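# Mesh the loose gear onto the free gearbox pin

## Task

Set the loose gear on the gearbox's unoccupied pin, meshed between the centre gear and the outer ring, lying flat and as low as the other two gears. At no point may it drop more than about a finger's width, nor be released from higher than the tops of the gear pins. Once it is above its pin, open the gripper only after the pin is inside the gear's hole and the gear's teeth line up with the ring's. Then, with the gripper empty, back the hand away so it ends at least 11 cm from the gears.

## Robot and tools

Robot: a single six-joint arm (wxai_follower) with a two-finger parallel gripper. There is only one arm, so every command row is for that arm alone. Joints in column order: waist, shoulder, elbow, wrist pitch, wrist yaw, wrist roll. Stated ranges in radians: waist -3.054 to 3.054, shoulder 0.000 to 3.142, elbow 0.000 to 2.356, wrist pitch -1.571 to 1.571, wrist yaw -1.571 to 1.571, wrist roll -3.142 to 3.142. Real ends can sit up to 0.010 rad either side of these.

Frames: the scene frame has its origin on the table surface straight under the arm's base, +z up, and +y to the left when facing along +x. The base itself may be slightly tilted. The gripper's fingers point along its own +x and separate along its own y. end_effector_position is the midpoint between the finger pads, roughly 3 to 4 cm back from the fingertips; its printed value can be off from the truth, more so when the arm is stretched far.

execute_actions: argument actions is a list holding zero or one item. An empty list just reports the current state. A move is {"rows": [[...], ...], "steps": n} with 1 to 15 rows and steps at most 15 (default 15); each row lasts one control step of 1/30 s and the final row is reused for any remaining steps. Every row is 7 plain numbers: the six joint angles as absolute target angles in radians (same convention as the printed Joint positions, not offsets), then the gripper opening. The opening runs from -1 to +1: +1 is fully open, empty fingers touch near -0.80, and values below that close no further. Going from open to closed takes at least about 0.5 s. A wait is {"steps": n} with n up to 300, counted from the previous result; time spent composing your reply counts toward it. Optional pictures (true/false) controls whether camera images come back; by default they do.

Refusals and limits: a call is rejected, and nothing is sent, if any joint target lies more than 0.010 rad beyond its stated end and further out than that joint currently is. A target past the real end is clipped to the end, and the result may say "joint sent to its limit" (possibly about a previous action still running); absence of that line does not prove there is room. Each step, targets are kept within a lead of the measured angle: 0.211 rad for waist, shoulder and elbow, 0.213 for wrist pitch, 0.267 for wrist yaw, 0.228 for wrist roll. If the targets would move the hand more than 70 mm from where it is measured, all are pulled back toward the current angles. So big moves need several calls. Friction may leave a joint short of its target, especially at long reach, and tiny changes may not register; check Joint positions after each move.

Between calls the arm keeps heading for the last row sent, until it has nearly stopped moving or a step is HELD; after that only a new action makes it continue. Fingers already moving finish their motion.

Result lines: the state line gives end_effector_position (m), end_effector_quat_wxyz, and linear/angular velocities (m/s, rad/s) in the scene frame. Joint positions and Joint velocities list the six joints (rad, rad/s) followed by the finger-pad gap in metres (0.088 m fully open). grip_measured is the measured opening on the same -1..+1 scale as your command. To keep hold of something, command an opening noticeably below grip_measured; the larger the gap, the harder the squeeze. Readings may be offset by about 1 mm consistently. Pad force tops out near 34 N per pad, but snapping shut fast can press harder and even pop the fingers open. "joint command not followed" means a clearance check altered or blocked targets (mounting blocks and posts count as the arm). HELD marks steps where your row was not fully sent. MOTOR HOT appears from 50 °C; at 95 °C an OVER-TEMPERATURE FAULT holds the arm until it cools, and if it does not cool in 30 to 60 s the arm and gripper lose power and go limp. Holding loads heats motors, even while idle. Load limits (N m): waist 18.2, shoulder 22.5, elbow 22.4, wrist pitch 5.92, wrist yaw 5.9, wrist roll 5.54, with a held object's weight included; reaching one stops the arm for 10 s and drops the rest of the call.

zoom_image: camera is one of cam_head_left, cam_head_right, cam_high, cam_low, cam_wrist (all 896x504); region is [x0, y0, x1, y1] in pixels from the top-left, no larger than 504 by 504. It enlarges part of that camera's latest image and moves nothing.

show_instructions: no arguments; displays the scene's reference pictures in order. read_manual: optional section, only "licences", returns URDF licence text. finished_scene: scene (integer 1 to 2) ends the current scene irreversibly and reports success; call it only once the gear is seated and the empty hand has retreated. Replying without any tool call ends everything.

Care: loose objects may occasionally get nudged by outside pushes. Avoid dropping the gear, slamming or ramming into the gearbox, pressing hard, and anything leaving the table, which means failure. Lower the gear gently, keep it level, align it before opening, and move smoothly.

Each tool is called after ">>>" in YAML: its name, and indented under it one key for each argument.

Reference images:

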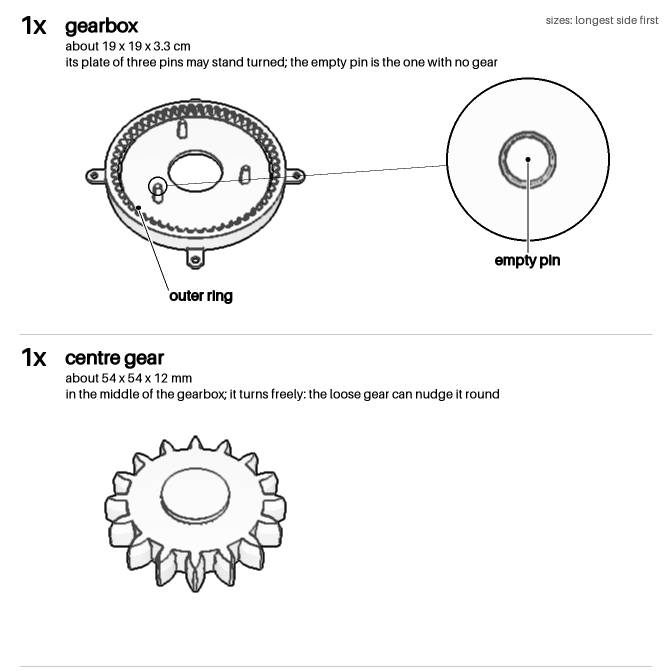

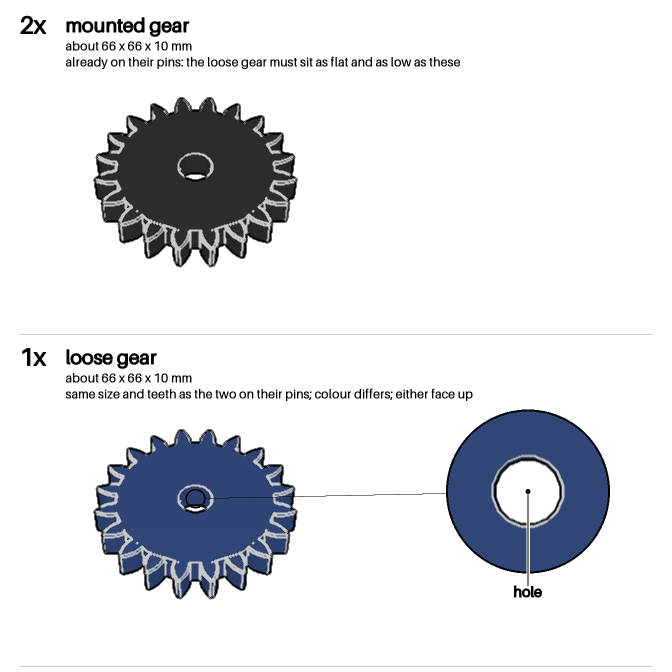

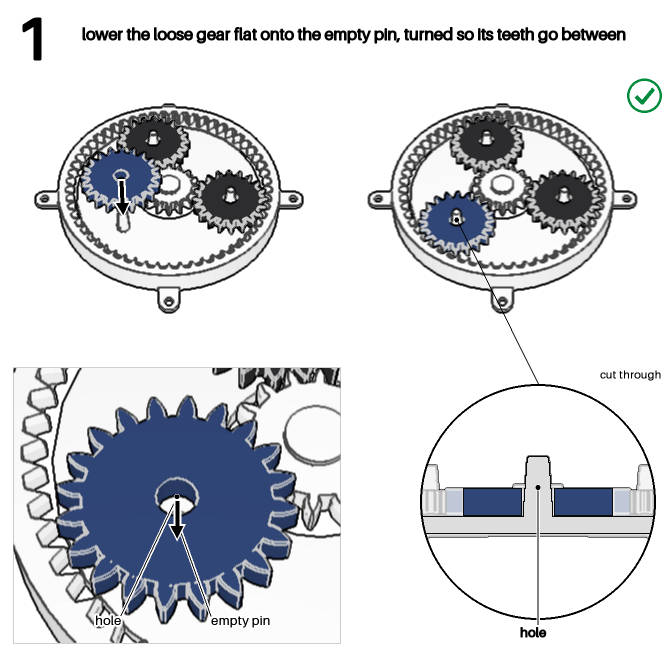

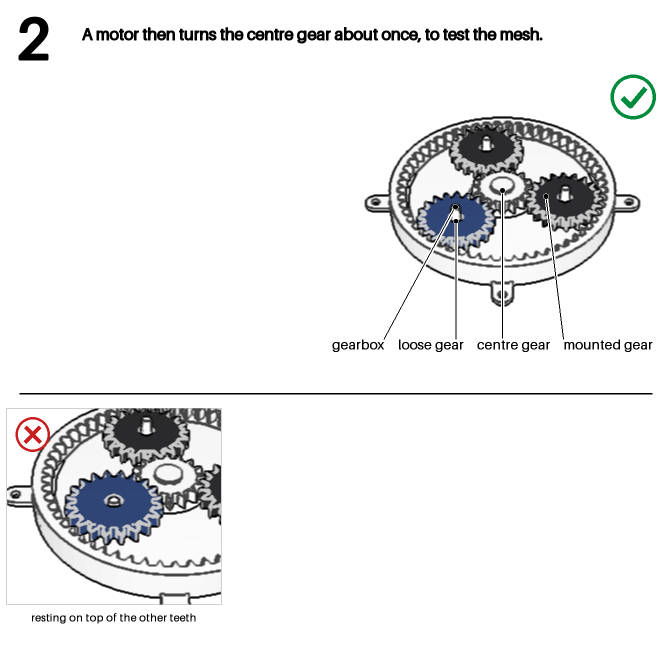

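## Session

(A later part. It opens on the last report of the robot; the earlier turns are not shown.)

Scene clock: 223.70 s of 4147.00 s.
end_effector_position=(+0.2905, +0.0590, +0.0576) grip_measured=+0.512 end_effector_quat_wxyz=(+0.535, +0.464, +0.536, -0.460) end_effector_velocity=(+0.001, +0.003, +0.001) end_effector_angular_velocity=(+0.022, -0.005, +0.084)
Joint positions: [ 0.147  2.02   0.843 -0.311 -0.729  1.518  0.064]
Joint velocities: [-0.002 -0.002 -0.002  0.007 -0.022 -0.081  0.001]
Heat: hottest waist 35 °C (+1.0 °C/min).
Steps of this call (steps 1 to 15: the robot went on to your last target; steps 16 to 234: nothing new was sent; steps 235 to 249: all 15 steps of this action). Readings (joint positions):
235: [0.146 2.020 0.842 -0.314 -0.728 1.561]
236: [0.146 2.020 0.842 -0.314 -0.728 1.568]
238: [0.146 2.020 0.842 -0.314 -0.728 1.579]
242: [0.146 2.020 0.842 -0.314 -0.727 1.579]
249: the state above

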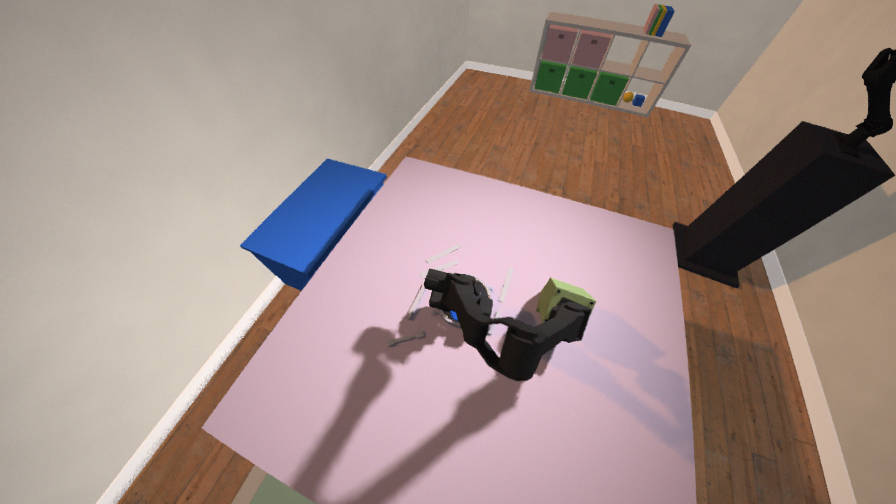

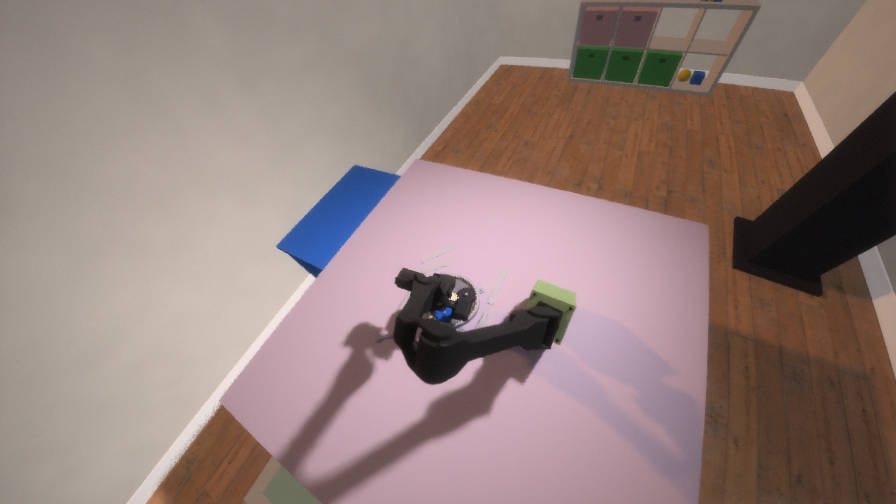

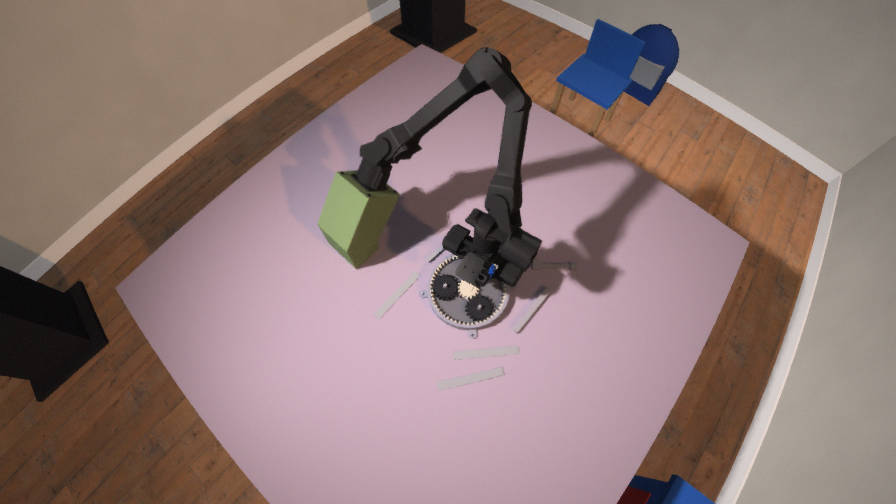

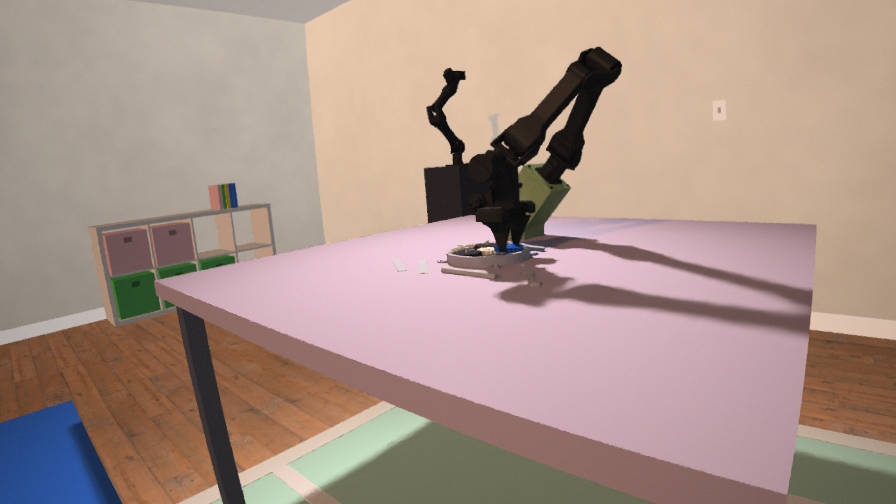

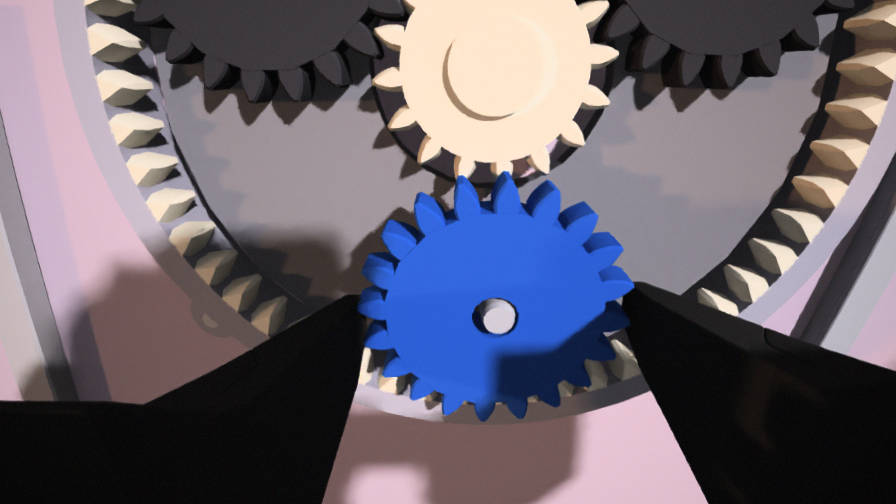

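>>> execute_actions:
  actions:
    - {"rows":[[0.152,2.035,0.842,-0.315,-0.727,1.42,0.25]],"steps":15}

>>> execute_actions:
  actions:
    - {"rows":[[0.154,2.04,0.84,-0.31,-0.727,1.62,0.25]],"steps":15}

Scene clock: 237.60 s of 4147.00 s.
end_effector_position=(+0.2922, +0.0585, +0.0574) grip_measured=+0.510 end_effector_quat_wxyz=(+0.558, +0.438, +0.555, -0.434) end_effector_velocity=(+0.002, +0.001, +0.000) end_effector_angular_velocity=(+0.008, -0.006, +0.040)
Joint positions: [ 0.147  2.023  0.846 -0.307 -0.724  1.427  0.064]
Joint velocities: [-0.002  0.002  0.002  0.007 -0.007 -0.037 -0.001]
Heat: hottest waist 35 °C (+1.0 °C/min).
Steps of this call (steps 1 to 30: the robot went on to your last target; steps 31 to 402: nothing new was sent; steps 403 to 417: all 15 steps of this action). Readings (joint positions):
403: [0.148 2.023 0.844 -0.310 -0.724 1.495]
404: [0.147 2.023 0.844 -0.309 -0.724 1.478]
406: [0.147 2.023 0.845 -0.307 -0.724 1.457]
410: [0.147 2.023 0.846 -0.306 -0.724 1.437]
417: the state above

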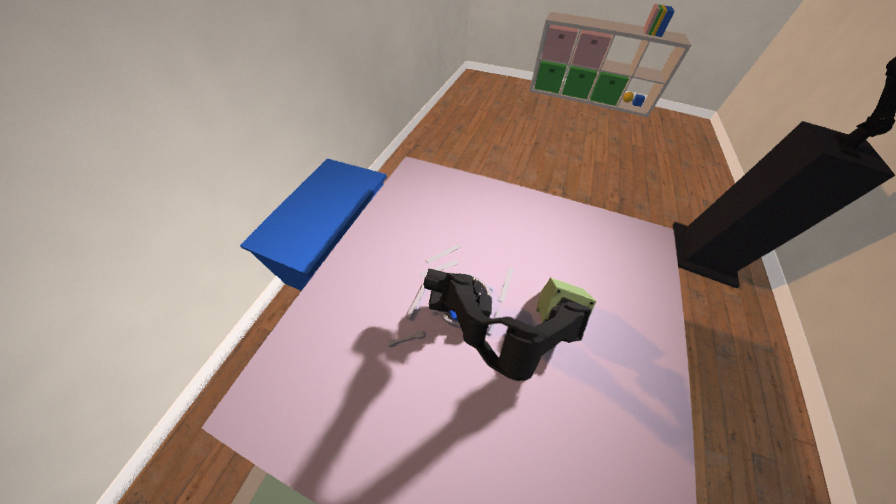

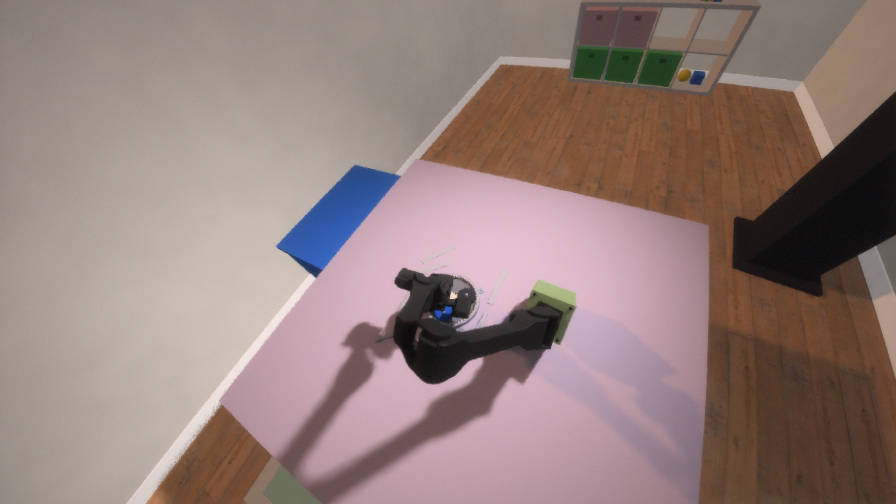

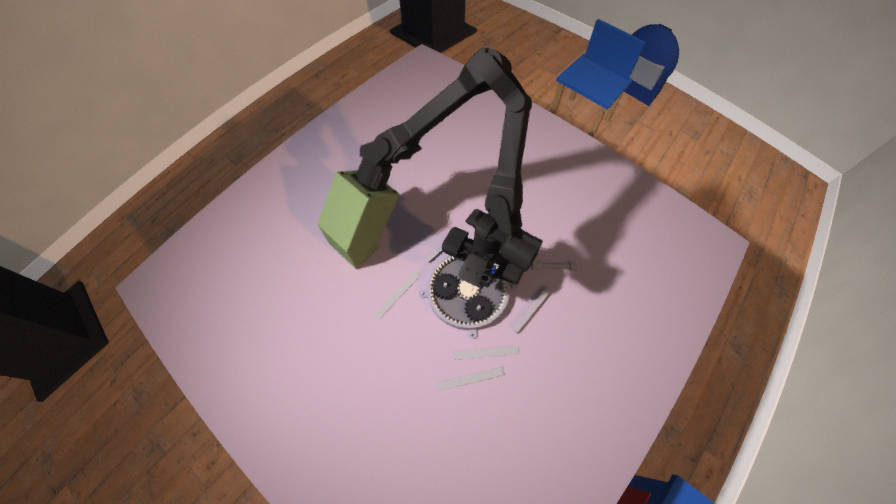

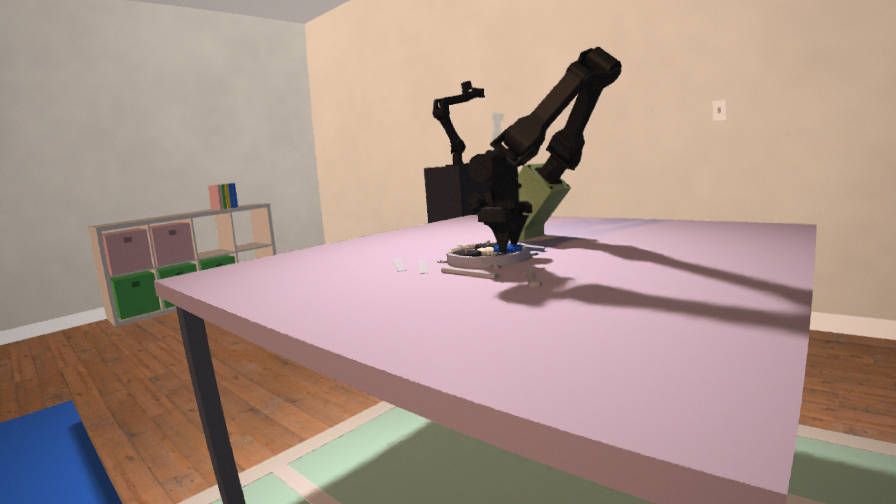

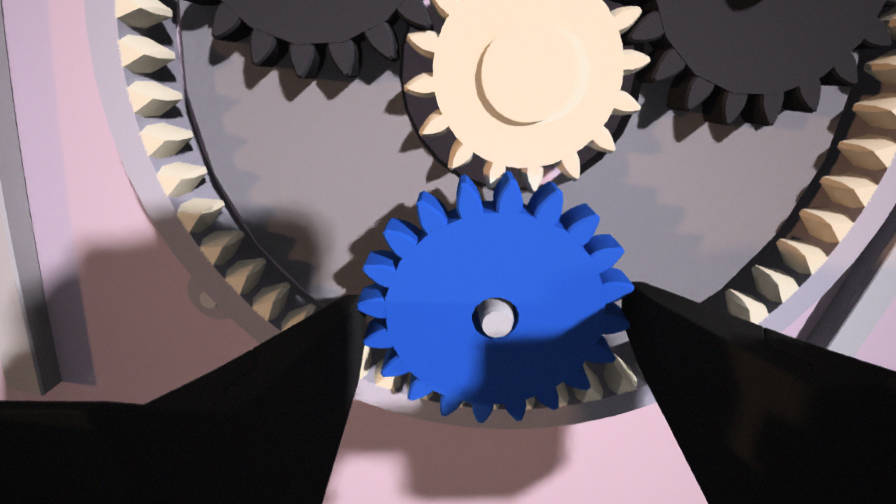

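Scene clock: 238.10 s of 4147.00 s.
end_effector_position=(+0.2902, +0.0591, +0.0549) grip_measured=+0.509 end_effector_quat_wxyz=(+0.512, +0.486, +0.516, -0.486) end_effector_velocity=(-0.000, -0.002, +0.000) end_effector_angular_velocity=(-0.008, +0.003, -0.029)
Joint positions: [ 0.153  2.029  0.846 -0.308 -0.728  1.612  0.064]
Joint velocities: [-0.002  0.002  0.002 -0.007  0.007  0.022 -0.   ]
Heat: hottest waist 35 °C (+1.0 °C/min).
Steps of this call (steps 1 to 15: all 15 steps of this action). Readings (joint positions):
1: [0.148 2.023 0.846 -0.308 -0.724 1.454]
2: [0.148 2.023 0.846 -0.309 -0.726 1.493]
4: [0.151 2.026 0.846 -0.308 -0.727 1.544]
8: [0.152 2.028 0.846 -0.308 -0.728 1.592]
15: the state above

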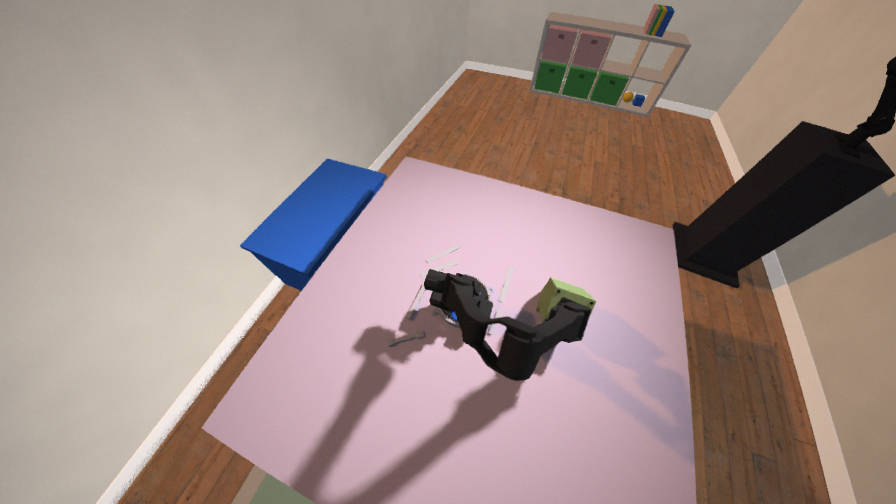

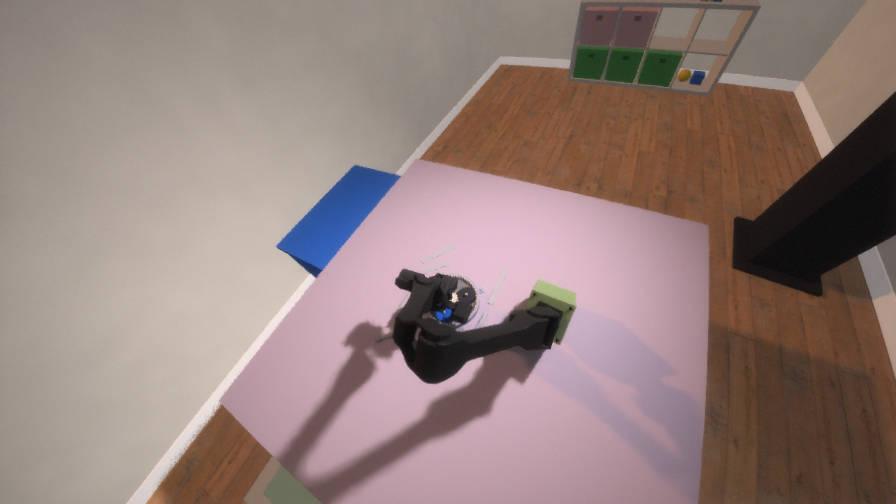

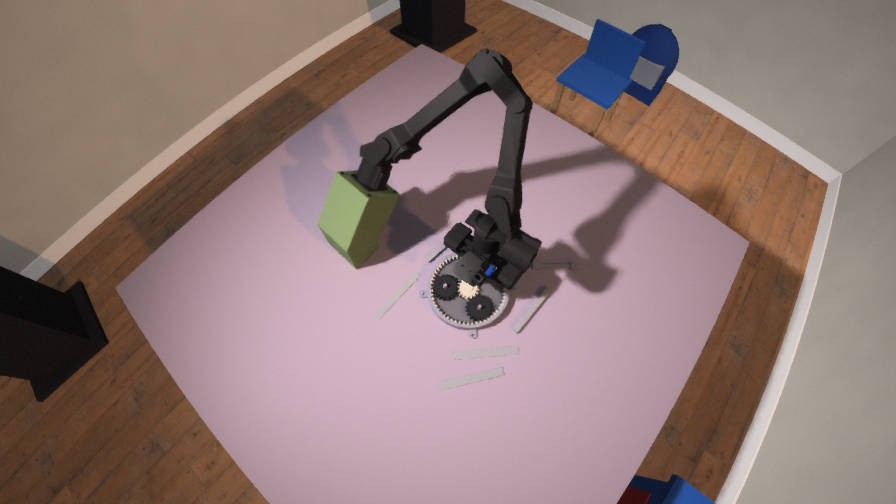

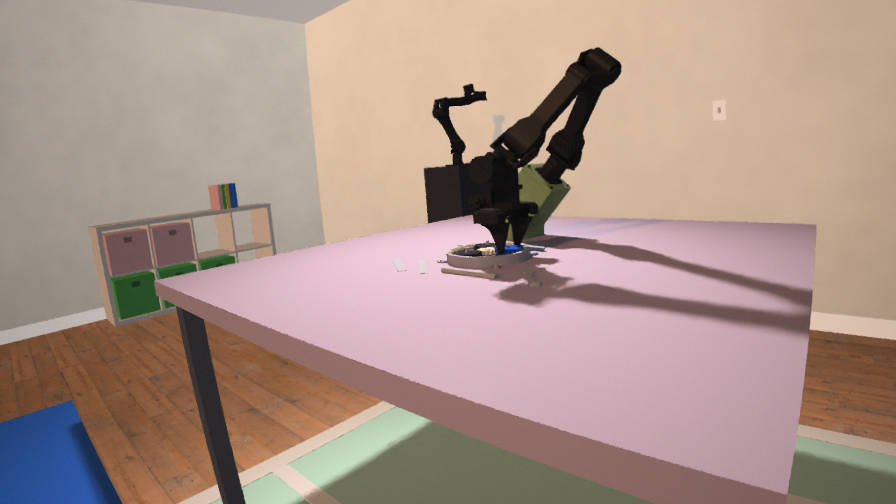

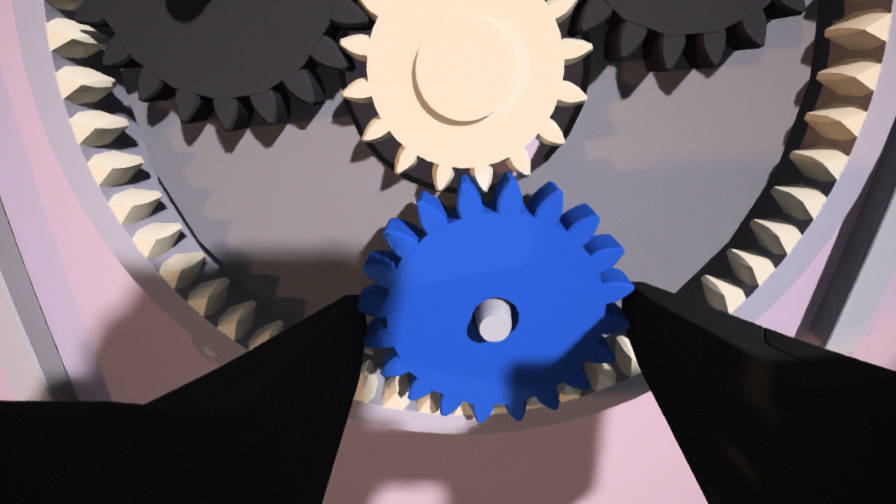

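Dropping, centre meshed now. Continue down.

>>> execute_actions:
  actions:
    - {"rows":[[0.164,2.05,0.835,-0.29,-0.727,1.62,0.25]],"steps":15}

>>> execute_actions:
  actions:
    - {"rows":[[0.166,2.052,0.835,-0.29,-0.727,1.54,0.25],[0.166,2.052,0.835,-0.29,-0.727,1.54,0.25],[0.166,2.052,0.835,-0.29,-0.727,1.54,0.25],[0.166,2.052,0.835,-0.29,-0.727,1.54,0.25],[0.166,2.052,0.835,-0.29,-0.727,1.54,0.25],[0.166,2.052,0.835,-0.29,-0.727,1.54,0.25],[0.166,2.052,0.835,-0.29,-0.727,1.54,0.25],[0.166,2.052,0.835,-0.29,-0.727,1.7,0.25]],"steps":15}

Scene clock: 241.87 s of 4147.00 s.
end_effector_position=(+0.2893, +0.0589, +0.0507) grip_measured=+0.509 end_effector_quat_wxyz=(+0.512, +0.484, +0.517, -0.485) end_effector_velocity=(-0.001, -0.001, +0.002) end_effector_angular_velocity=(-0.007, -0.001, +0.004)
Joint positions: [ 0.163  2.039  0.842 -0.288 -0.727  1.619  0.064]
Joint velocities: [-0.002 -0.007 -0.002 -0.007  0.007 -0.007 -0.   ]
Heat: hottest waist 35 °C (+1.0 °C/min).
Steps of this call (steps 1 to 15: the robot went on to your last target; steps 16 to 98: nothing new was sent; steps 99 to 113: all 15 steps of this action). Readings (joint positions):
99: [0.154 2.031 0.845 -0.308 -0.728 1.616]
100: [0.156 2.032 0.844 -0.304 -0.728 1.616]
102: [0.159 2.036 0.843 -0.297 -0.728 1.617]
106: [0.160 2.036 0.842 -0.293 -0.727 1.617]
113: the state above

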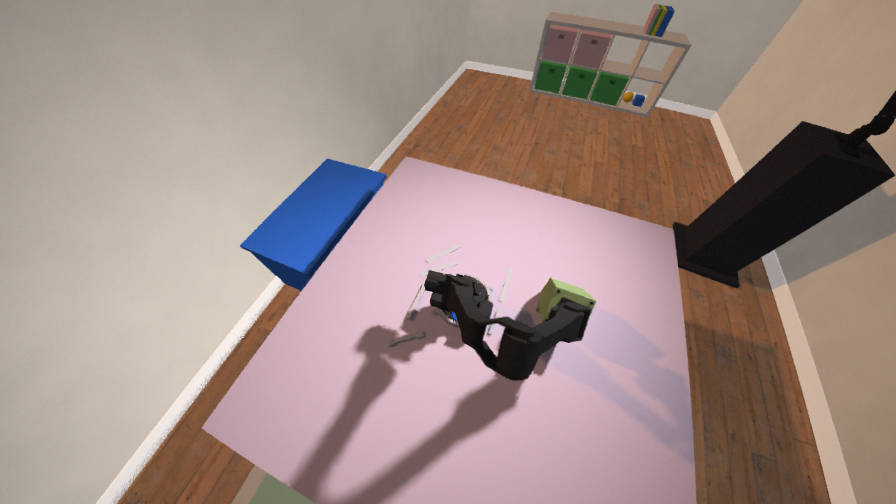

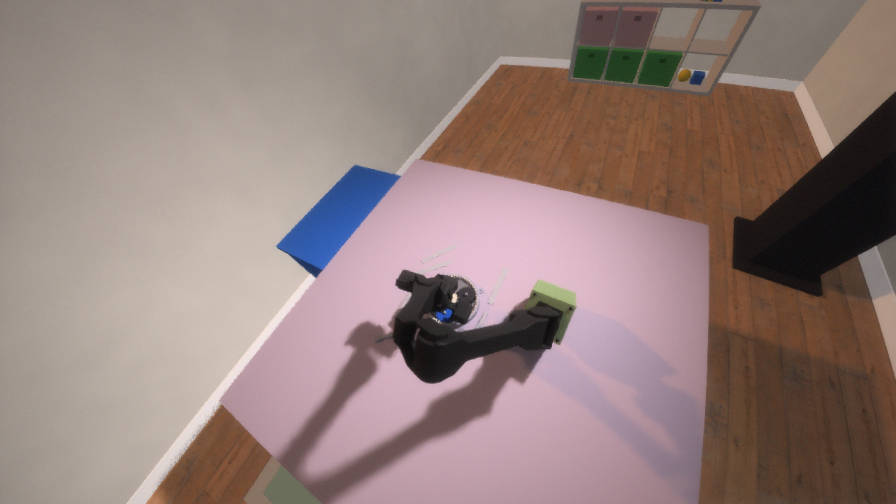

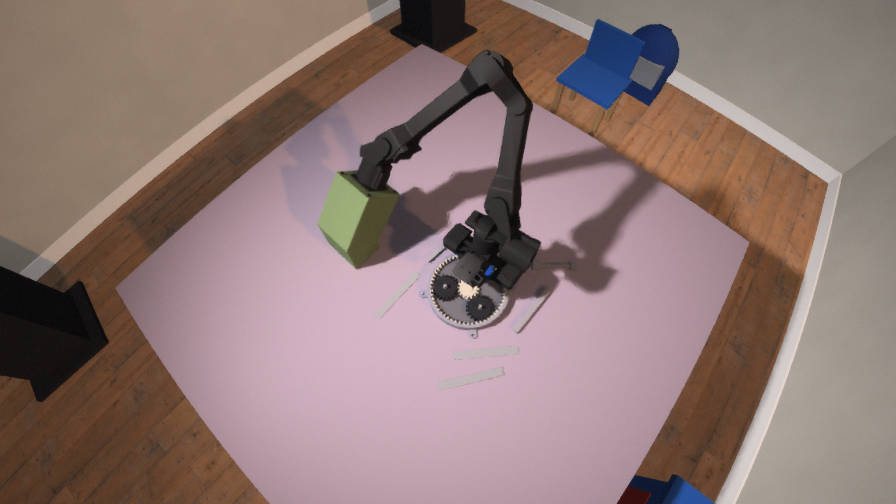

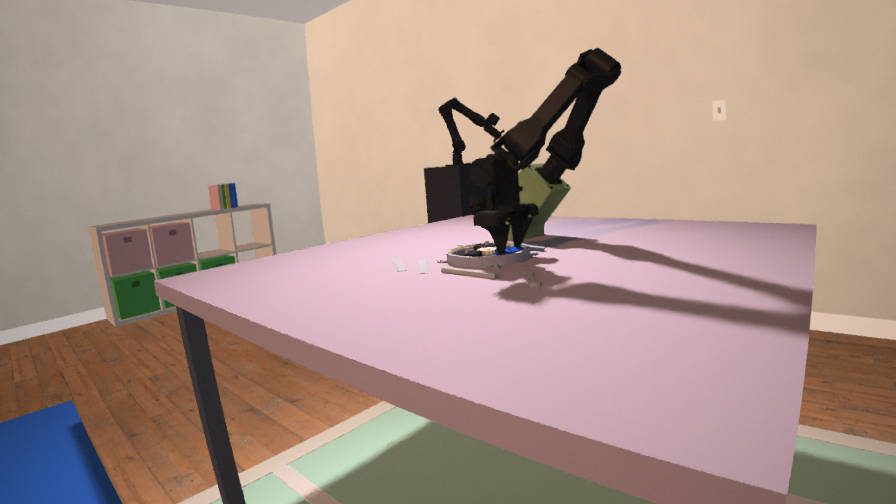

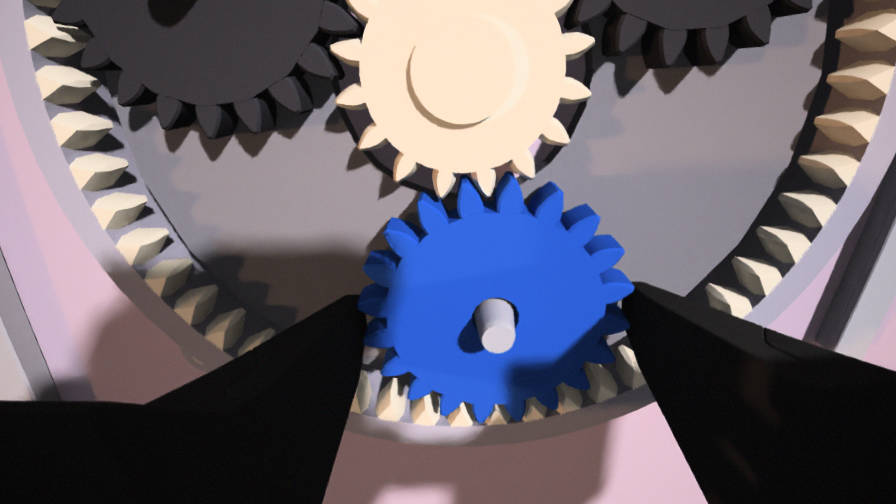

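Scene clock: 242.37 s of 4147.00 s.
end_effector_position=(+0.2888, +0.0589, +0.0498) grip_measured=+0.509 end_effector_quat_wxyz=(+0.497, +0.498, +0.503, -0.501) end_effector_velocity=(-0.005, +0.001, -0.000) end_effector_angular_velocity=(+0.004, +0.019, -0.167)
Joint positions: [ 0.165  2.041  0.842 -0.287 -0.726  1.678  0.064]
Joint velocities: [ 0.002 -0.002 -0.002 -0.022 -0.007  0.154 -0.001]
Heat: hottest waist 35 °C (+1.0 °C/min).
Steps of this call (steps 1 to 15: all 15 steps of this action). Readings (joint positions):
1: [0.163 2.039 0.842 -0.288 -0.726 1.610]
2: [0.163 2.040 0.842 -0.286 -0.726 1.595]
4: [0.163 2.040 0.842 -0.284 -0.726 1.575]
8: [0.163 2.040 0.842 -0.284 -0.725 1.577]
15: the state above

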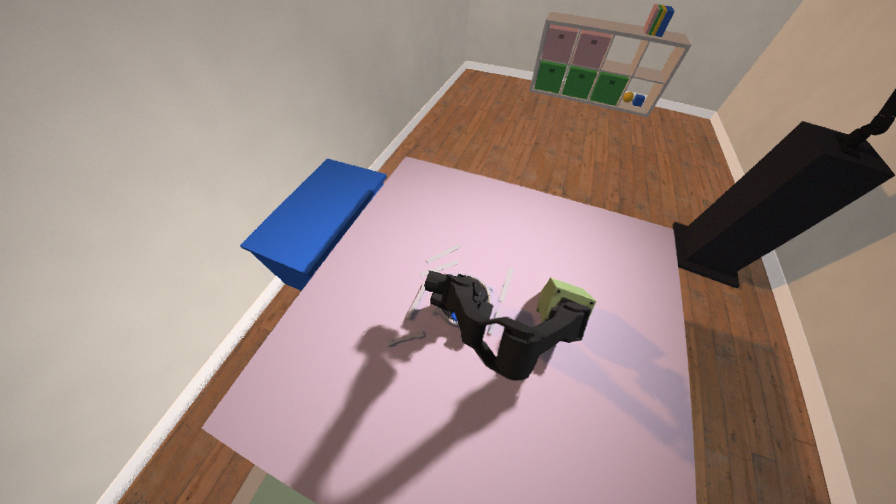

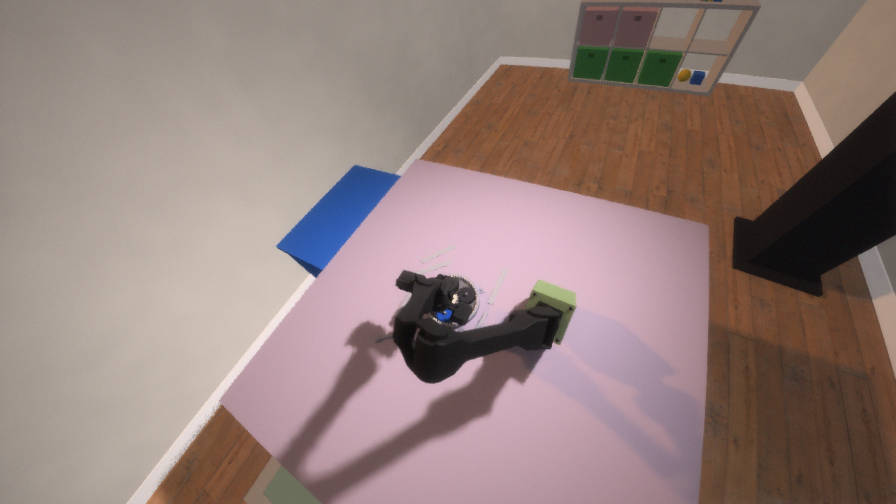

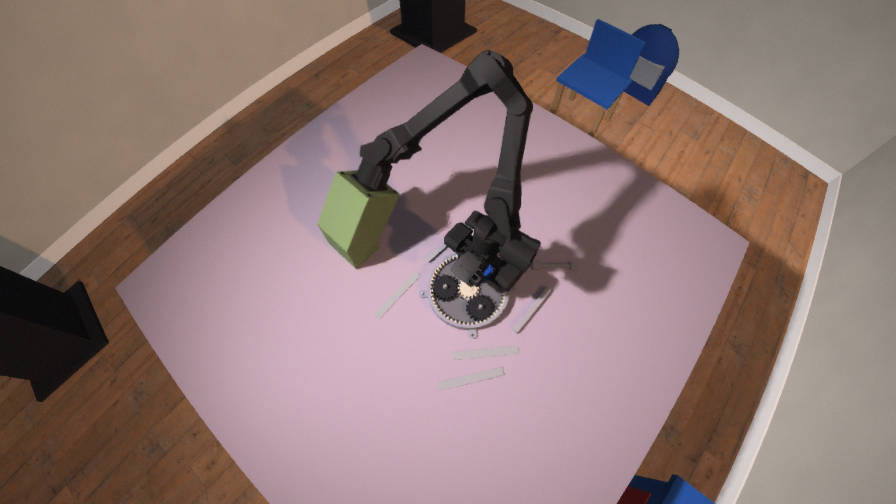

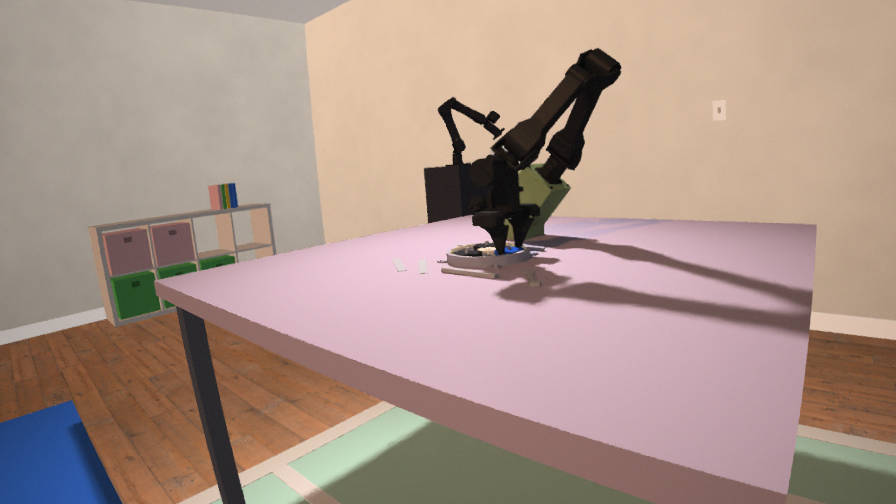

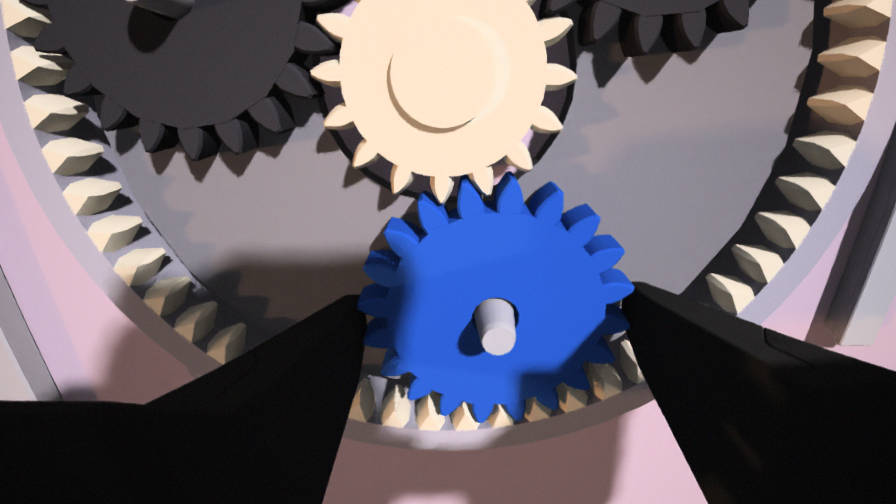

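Meshed on both sides. Release and lift.

>>> execute_actions:
  actions:
    - {"rows":[[0.165,2.04,0.842,-0.287,-0.727,1.63,0.8]],"steps":15}
  pictures: false

>>> execute_actions:
  actions:
    - {"rows":[[0.1,1.97,0.875,-0.44,-0.727,1.55,0.8]],"steps":12}
  pictures: false

>>> execute_actions:
  actions:
    - {"rows":[[-0.05,1.75,0.95,-0.7,-0.6,1.4,0.8]],"steps":15}

Scene clock: 247.03 s of 4147.00 s.
end_effector_position=(+0.2879, +0.0586, +0.0493) grip_measured=+0.790 end_effector_quat_wxyz=(+0.507, +0.487, +0.514, -0.491) end_effector_velocity=(-0.003, +0.001, +0.001) end_effector_angular_velocity=(+0.007, +0.005, +0.015)
Joint positions: [ 0.166  2.042  0.84  -0.288 -0.726  1.635  0.078]
Joint velocities: [-0.002 -0.007 -0.007 -0.007 -0.007 -0.022  0.004]
Heat: hottest waist 35 °C (+1.0 °C/min).
Steps of this call (steps 1 to 30: the robot went on to your last target; steps 31 to 125: nothing new was sent; steps 126 to 140: all 15 steps of this action). Readings (joint positions):
126: [0.166 2.042 0.840 -0.288 -0.726 1.691]
127: [0.166 2.042 0.840 -0.288 -0.726 1.678]
129: [0.166 2.042 0.840 -0.288 -0.726 1.660]
133: [0.166 2.042 0.840 -0.288 -0.726 1.643]
140: the state above

Scene clock: 247.43 s of 4147.00 s.
end_effector_position=(+0.2876, +0.0582, +0.0749) grip_measured=+0.799 end_effector_quat_wxyz=(+0.505, +0.486, +0.513, -0.495) end_effector_velocity=(-0.008, -0.004, +0.003) end_effector_angular_velocity=(-0.008, +0.030, -0.006)
Joint positions: [ 0.107  1.985  0.868 -0.432 -0.726  1.558  0.078]
Joint velocities: [-0.012 -0.002 -0.002 -0.051  0.007 -0.037  0.   ]
Heat: hottest waist 35 °C (+1.0 °C/min).
Steps of this call (steps 1 to 12: all 12 steps of this action). Readings (joint positions):
1: [0.164 2.039 0.844 -0.305 -0.726 1.623]
2: [0.154 2.031 0.848 -0.342 -0.726 1.606]
4: [0.131 2.010 0.853 -0.384 -0.726 1.585]
8: [0.110 1.988 0.866 -0.418 -0.726 1.564]
12: the state above

Scene clock: 247.93 s of 4147.00 s.
end_effector_position=(+0.3015, +0.0556, +0.1596) grip_measured=+0.800 end_effector_quat_wxyz=(+0.577, +0.465, +0.464, -0.485) end_effector_velocity=(-0.009, -0.002, +0.013) end_effector_angular_velocity=(-0.021, +0.006, -0.019)
Joint positions: [-0.042  1.767  0.944 -0.692 -0.606  1.407  0.078]
Joint velocities: [-0.027 -0.042 -0.002 -0.066  0.022 -0.022 -0.   ]
Heat: hottest waist 36 °C (+2.0 °C/min).
Steps of this call (steps 1 to 15: all 15 steps of this action). Readings (joint positions):
1: [0.102 1.971 0.874 -0.459 -0.715 1.537]
2: [0.082 1.948 0.880 -0.506 -0.691 1.512]
4: [0.028 1.877 0.899 -0.578 -0.657 1.470]
8: [-0.033 1.781 0.942 -0.653 -0.622 1.426]
15: the state above

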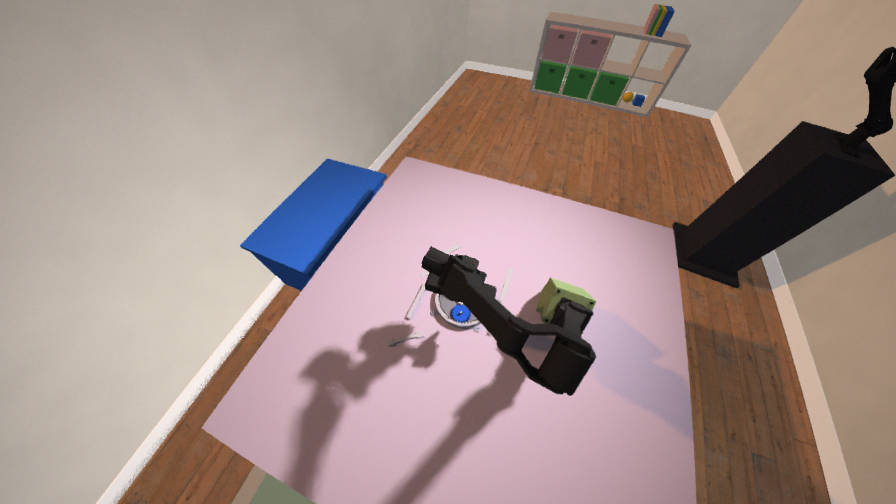

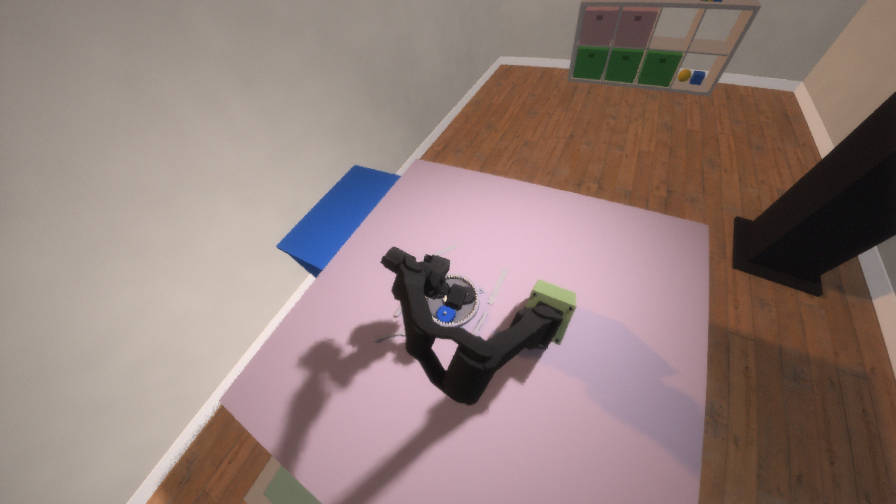

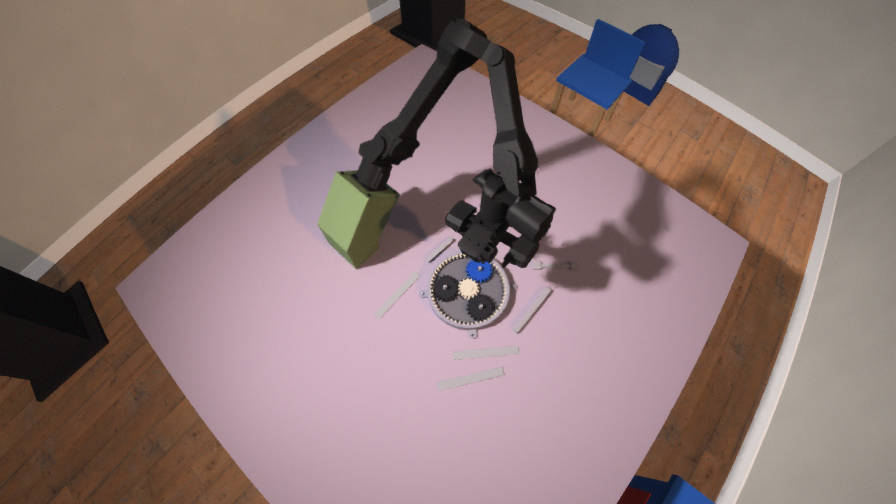

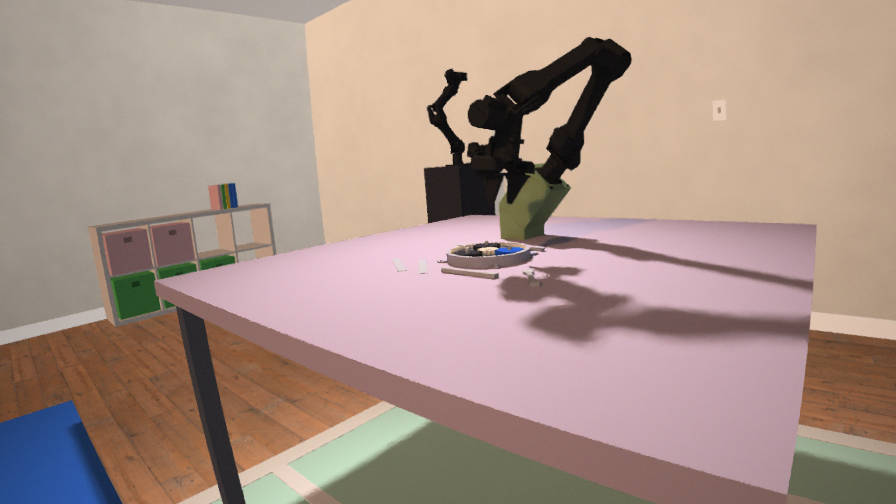

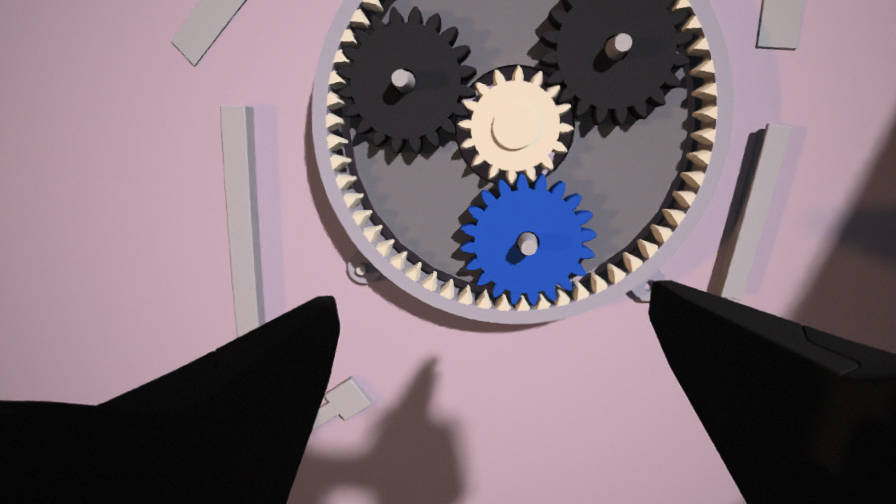

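Seated. Move further away.

>>> execute_actions:
  actions:
    - {"rows":[[-0.25,1.4,0.9,-0.6,-0.4,1.0,0.8]],"steps":15}
  pictures: false

>>> finished_scene:
  scene: 1

Scene clock: 251.37 s of 4147.00 s.
end_effector_position=(+0.3189, +0.0397, +0.2803) grip_measured=+0.800 end_effector_quat_wxyz=(+0.807, +0.308, +0.350, -0.361) end_effector_velocity=(-0.008, -0.009, +0.010) end_effector_angular_velocity=(-0.096, -0.006, +0.065)
Joint positions: [-0.241  1.419  0.91  -0.605 -0.408  1.017  0.078]
Joint velocities: [-0.032 -0.051 -0.042  0.022  0.037 -0.11  -0.   ]
Heat: hottest waist 36 °C (+2.0 °C/min).
Steps of this call (steps 1 to 15: the robot went on to your last target; steps 16 to 88: nothing new was sent; steps 89 to 103: all 15 steps of this action). Readings (joint positions):
89: [-0.051 1.748 0.941 -0.690 -0.587 1.377]
90: [-0.077 1.724 0.930 -0.675 -0.550 1.336]
92: [-0.146 1.651 0.919 -0.648 -0.492 1.250]
96: [-0.226 1.484 0.917 -0.613 -0.432 1.091]
103: the state above

The scene is finished: the task was done.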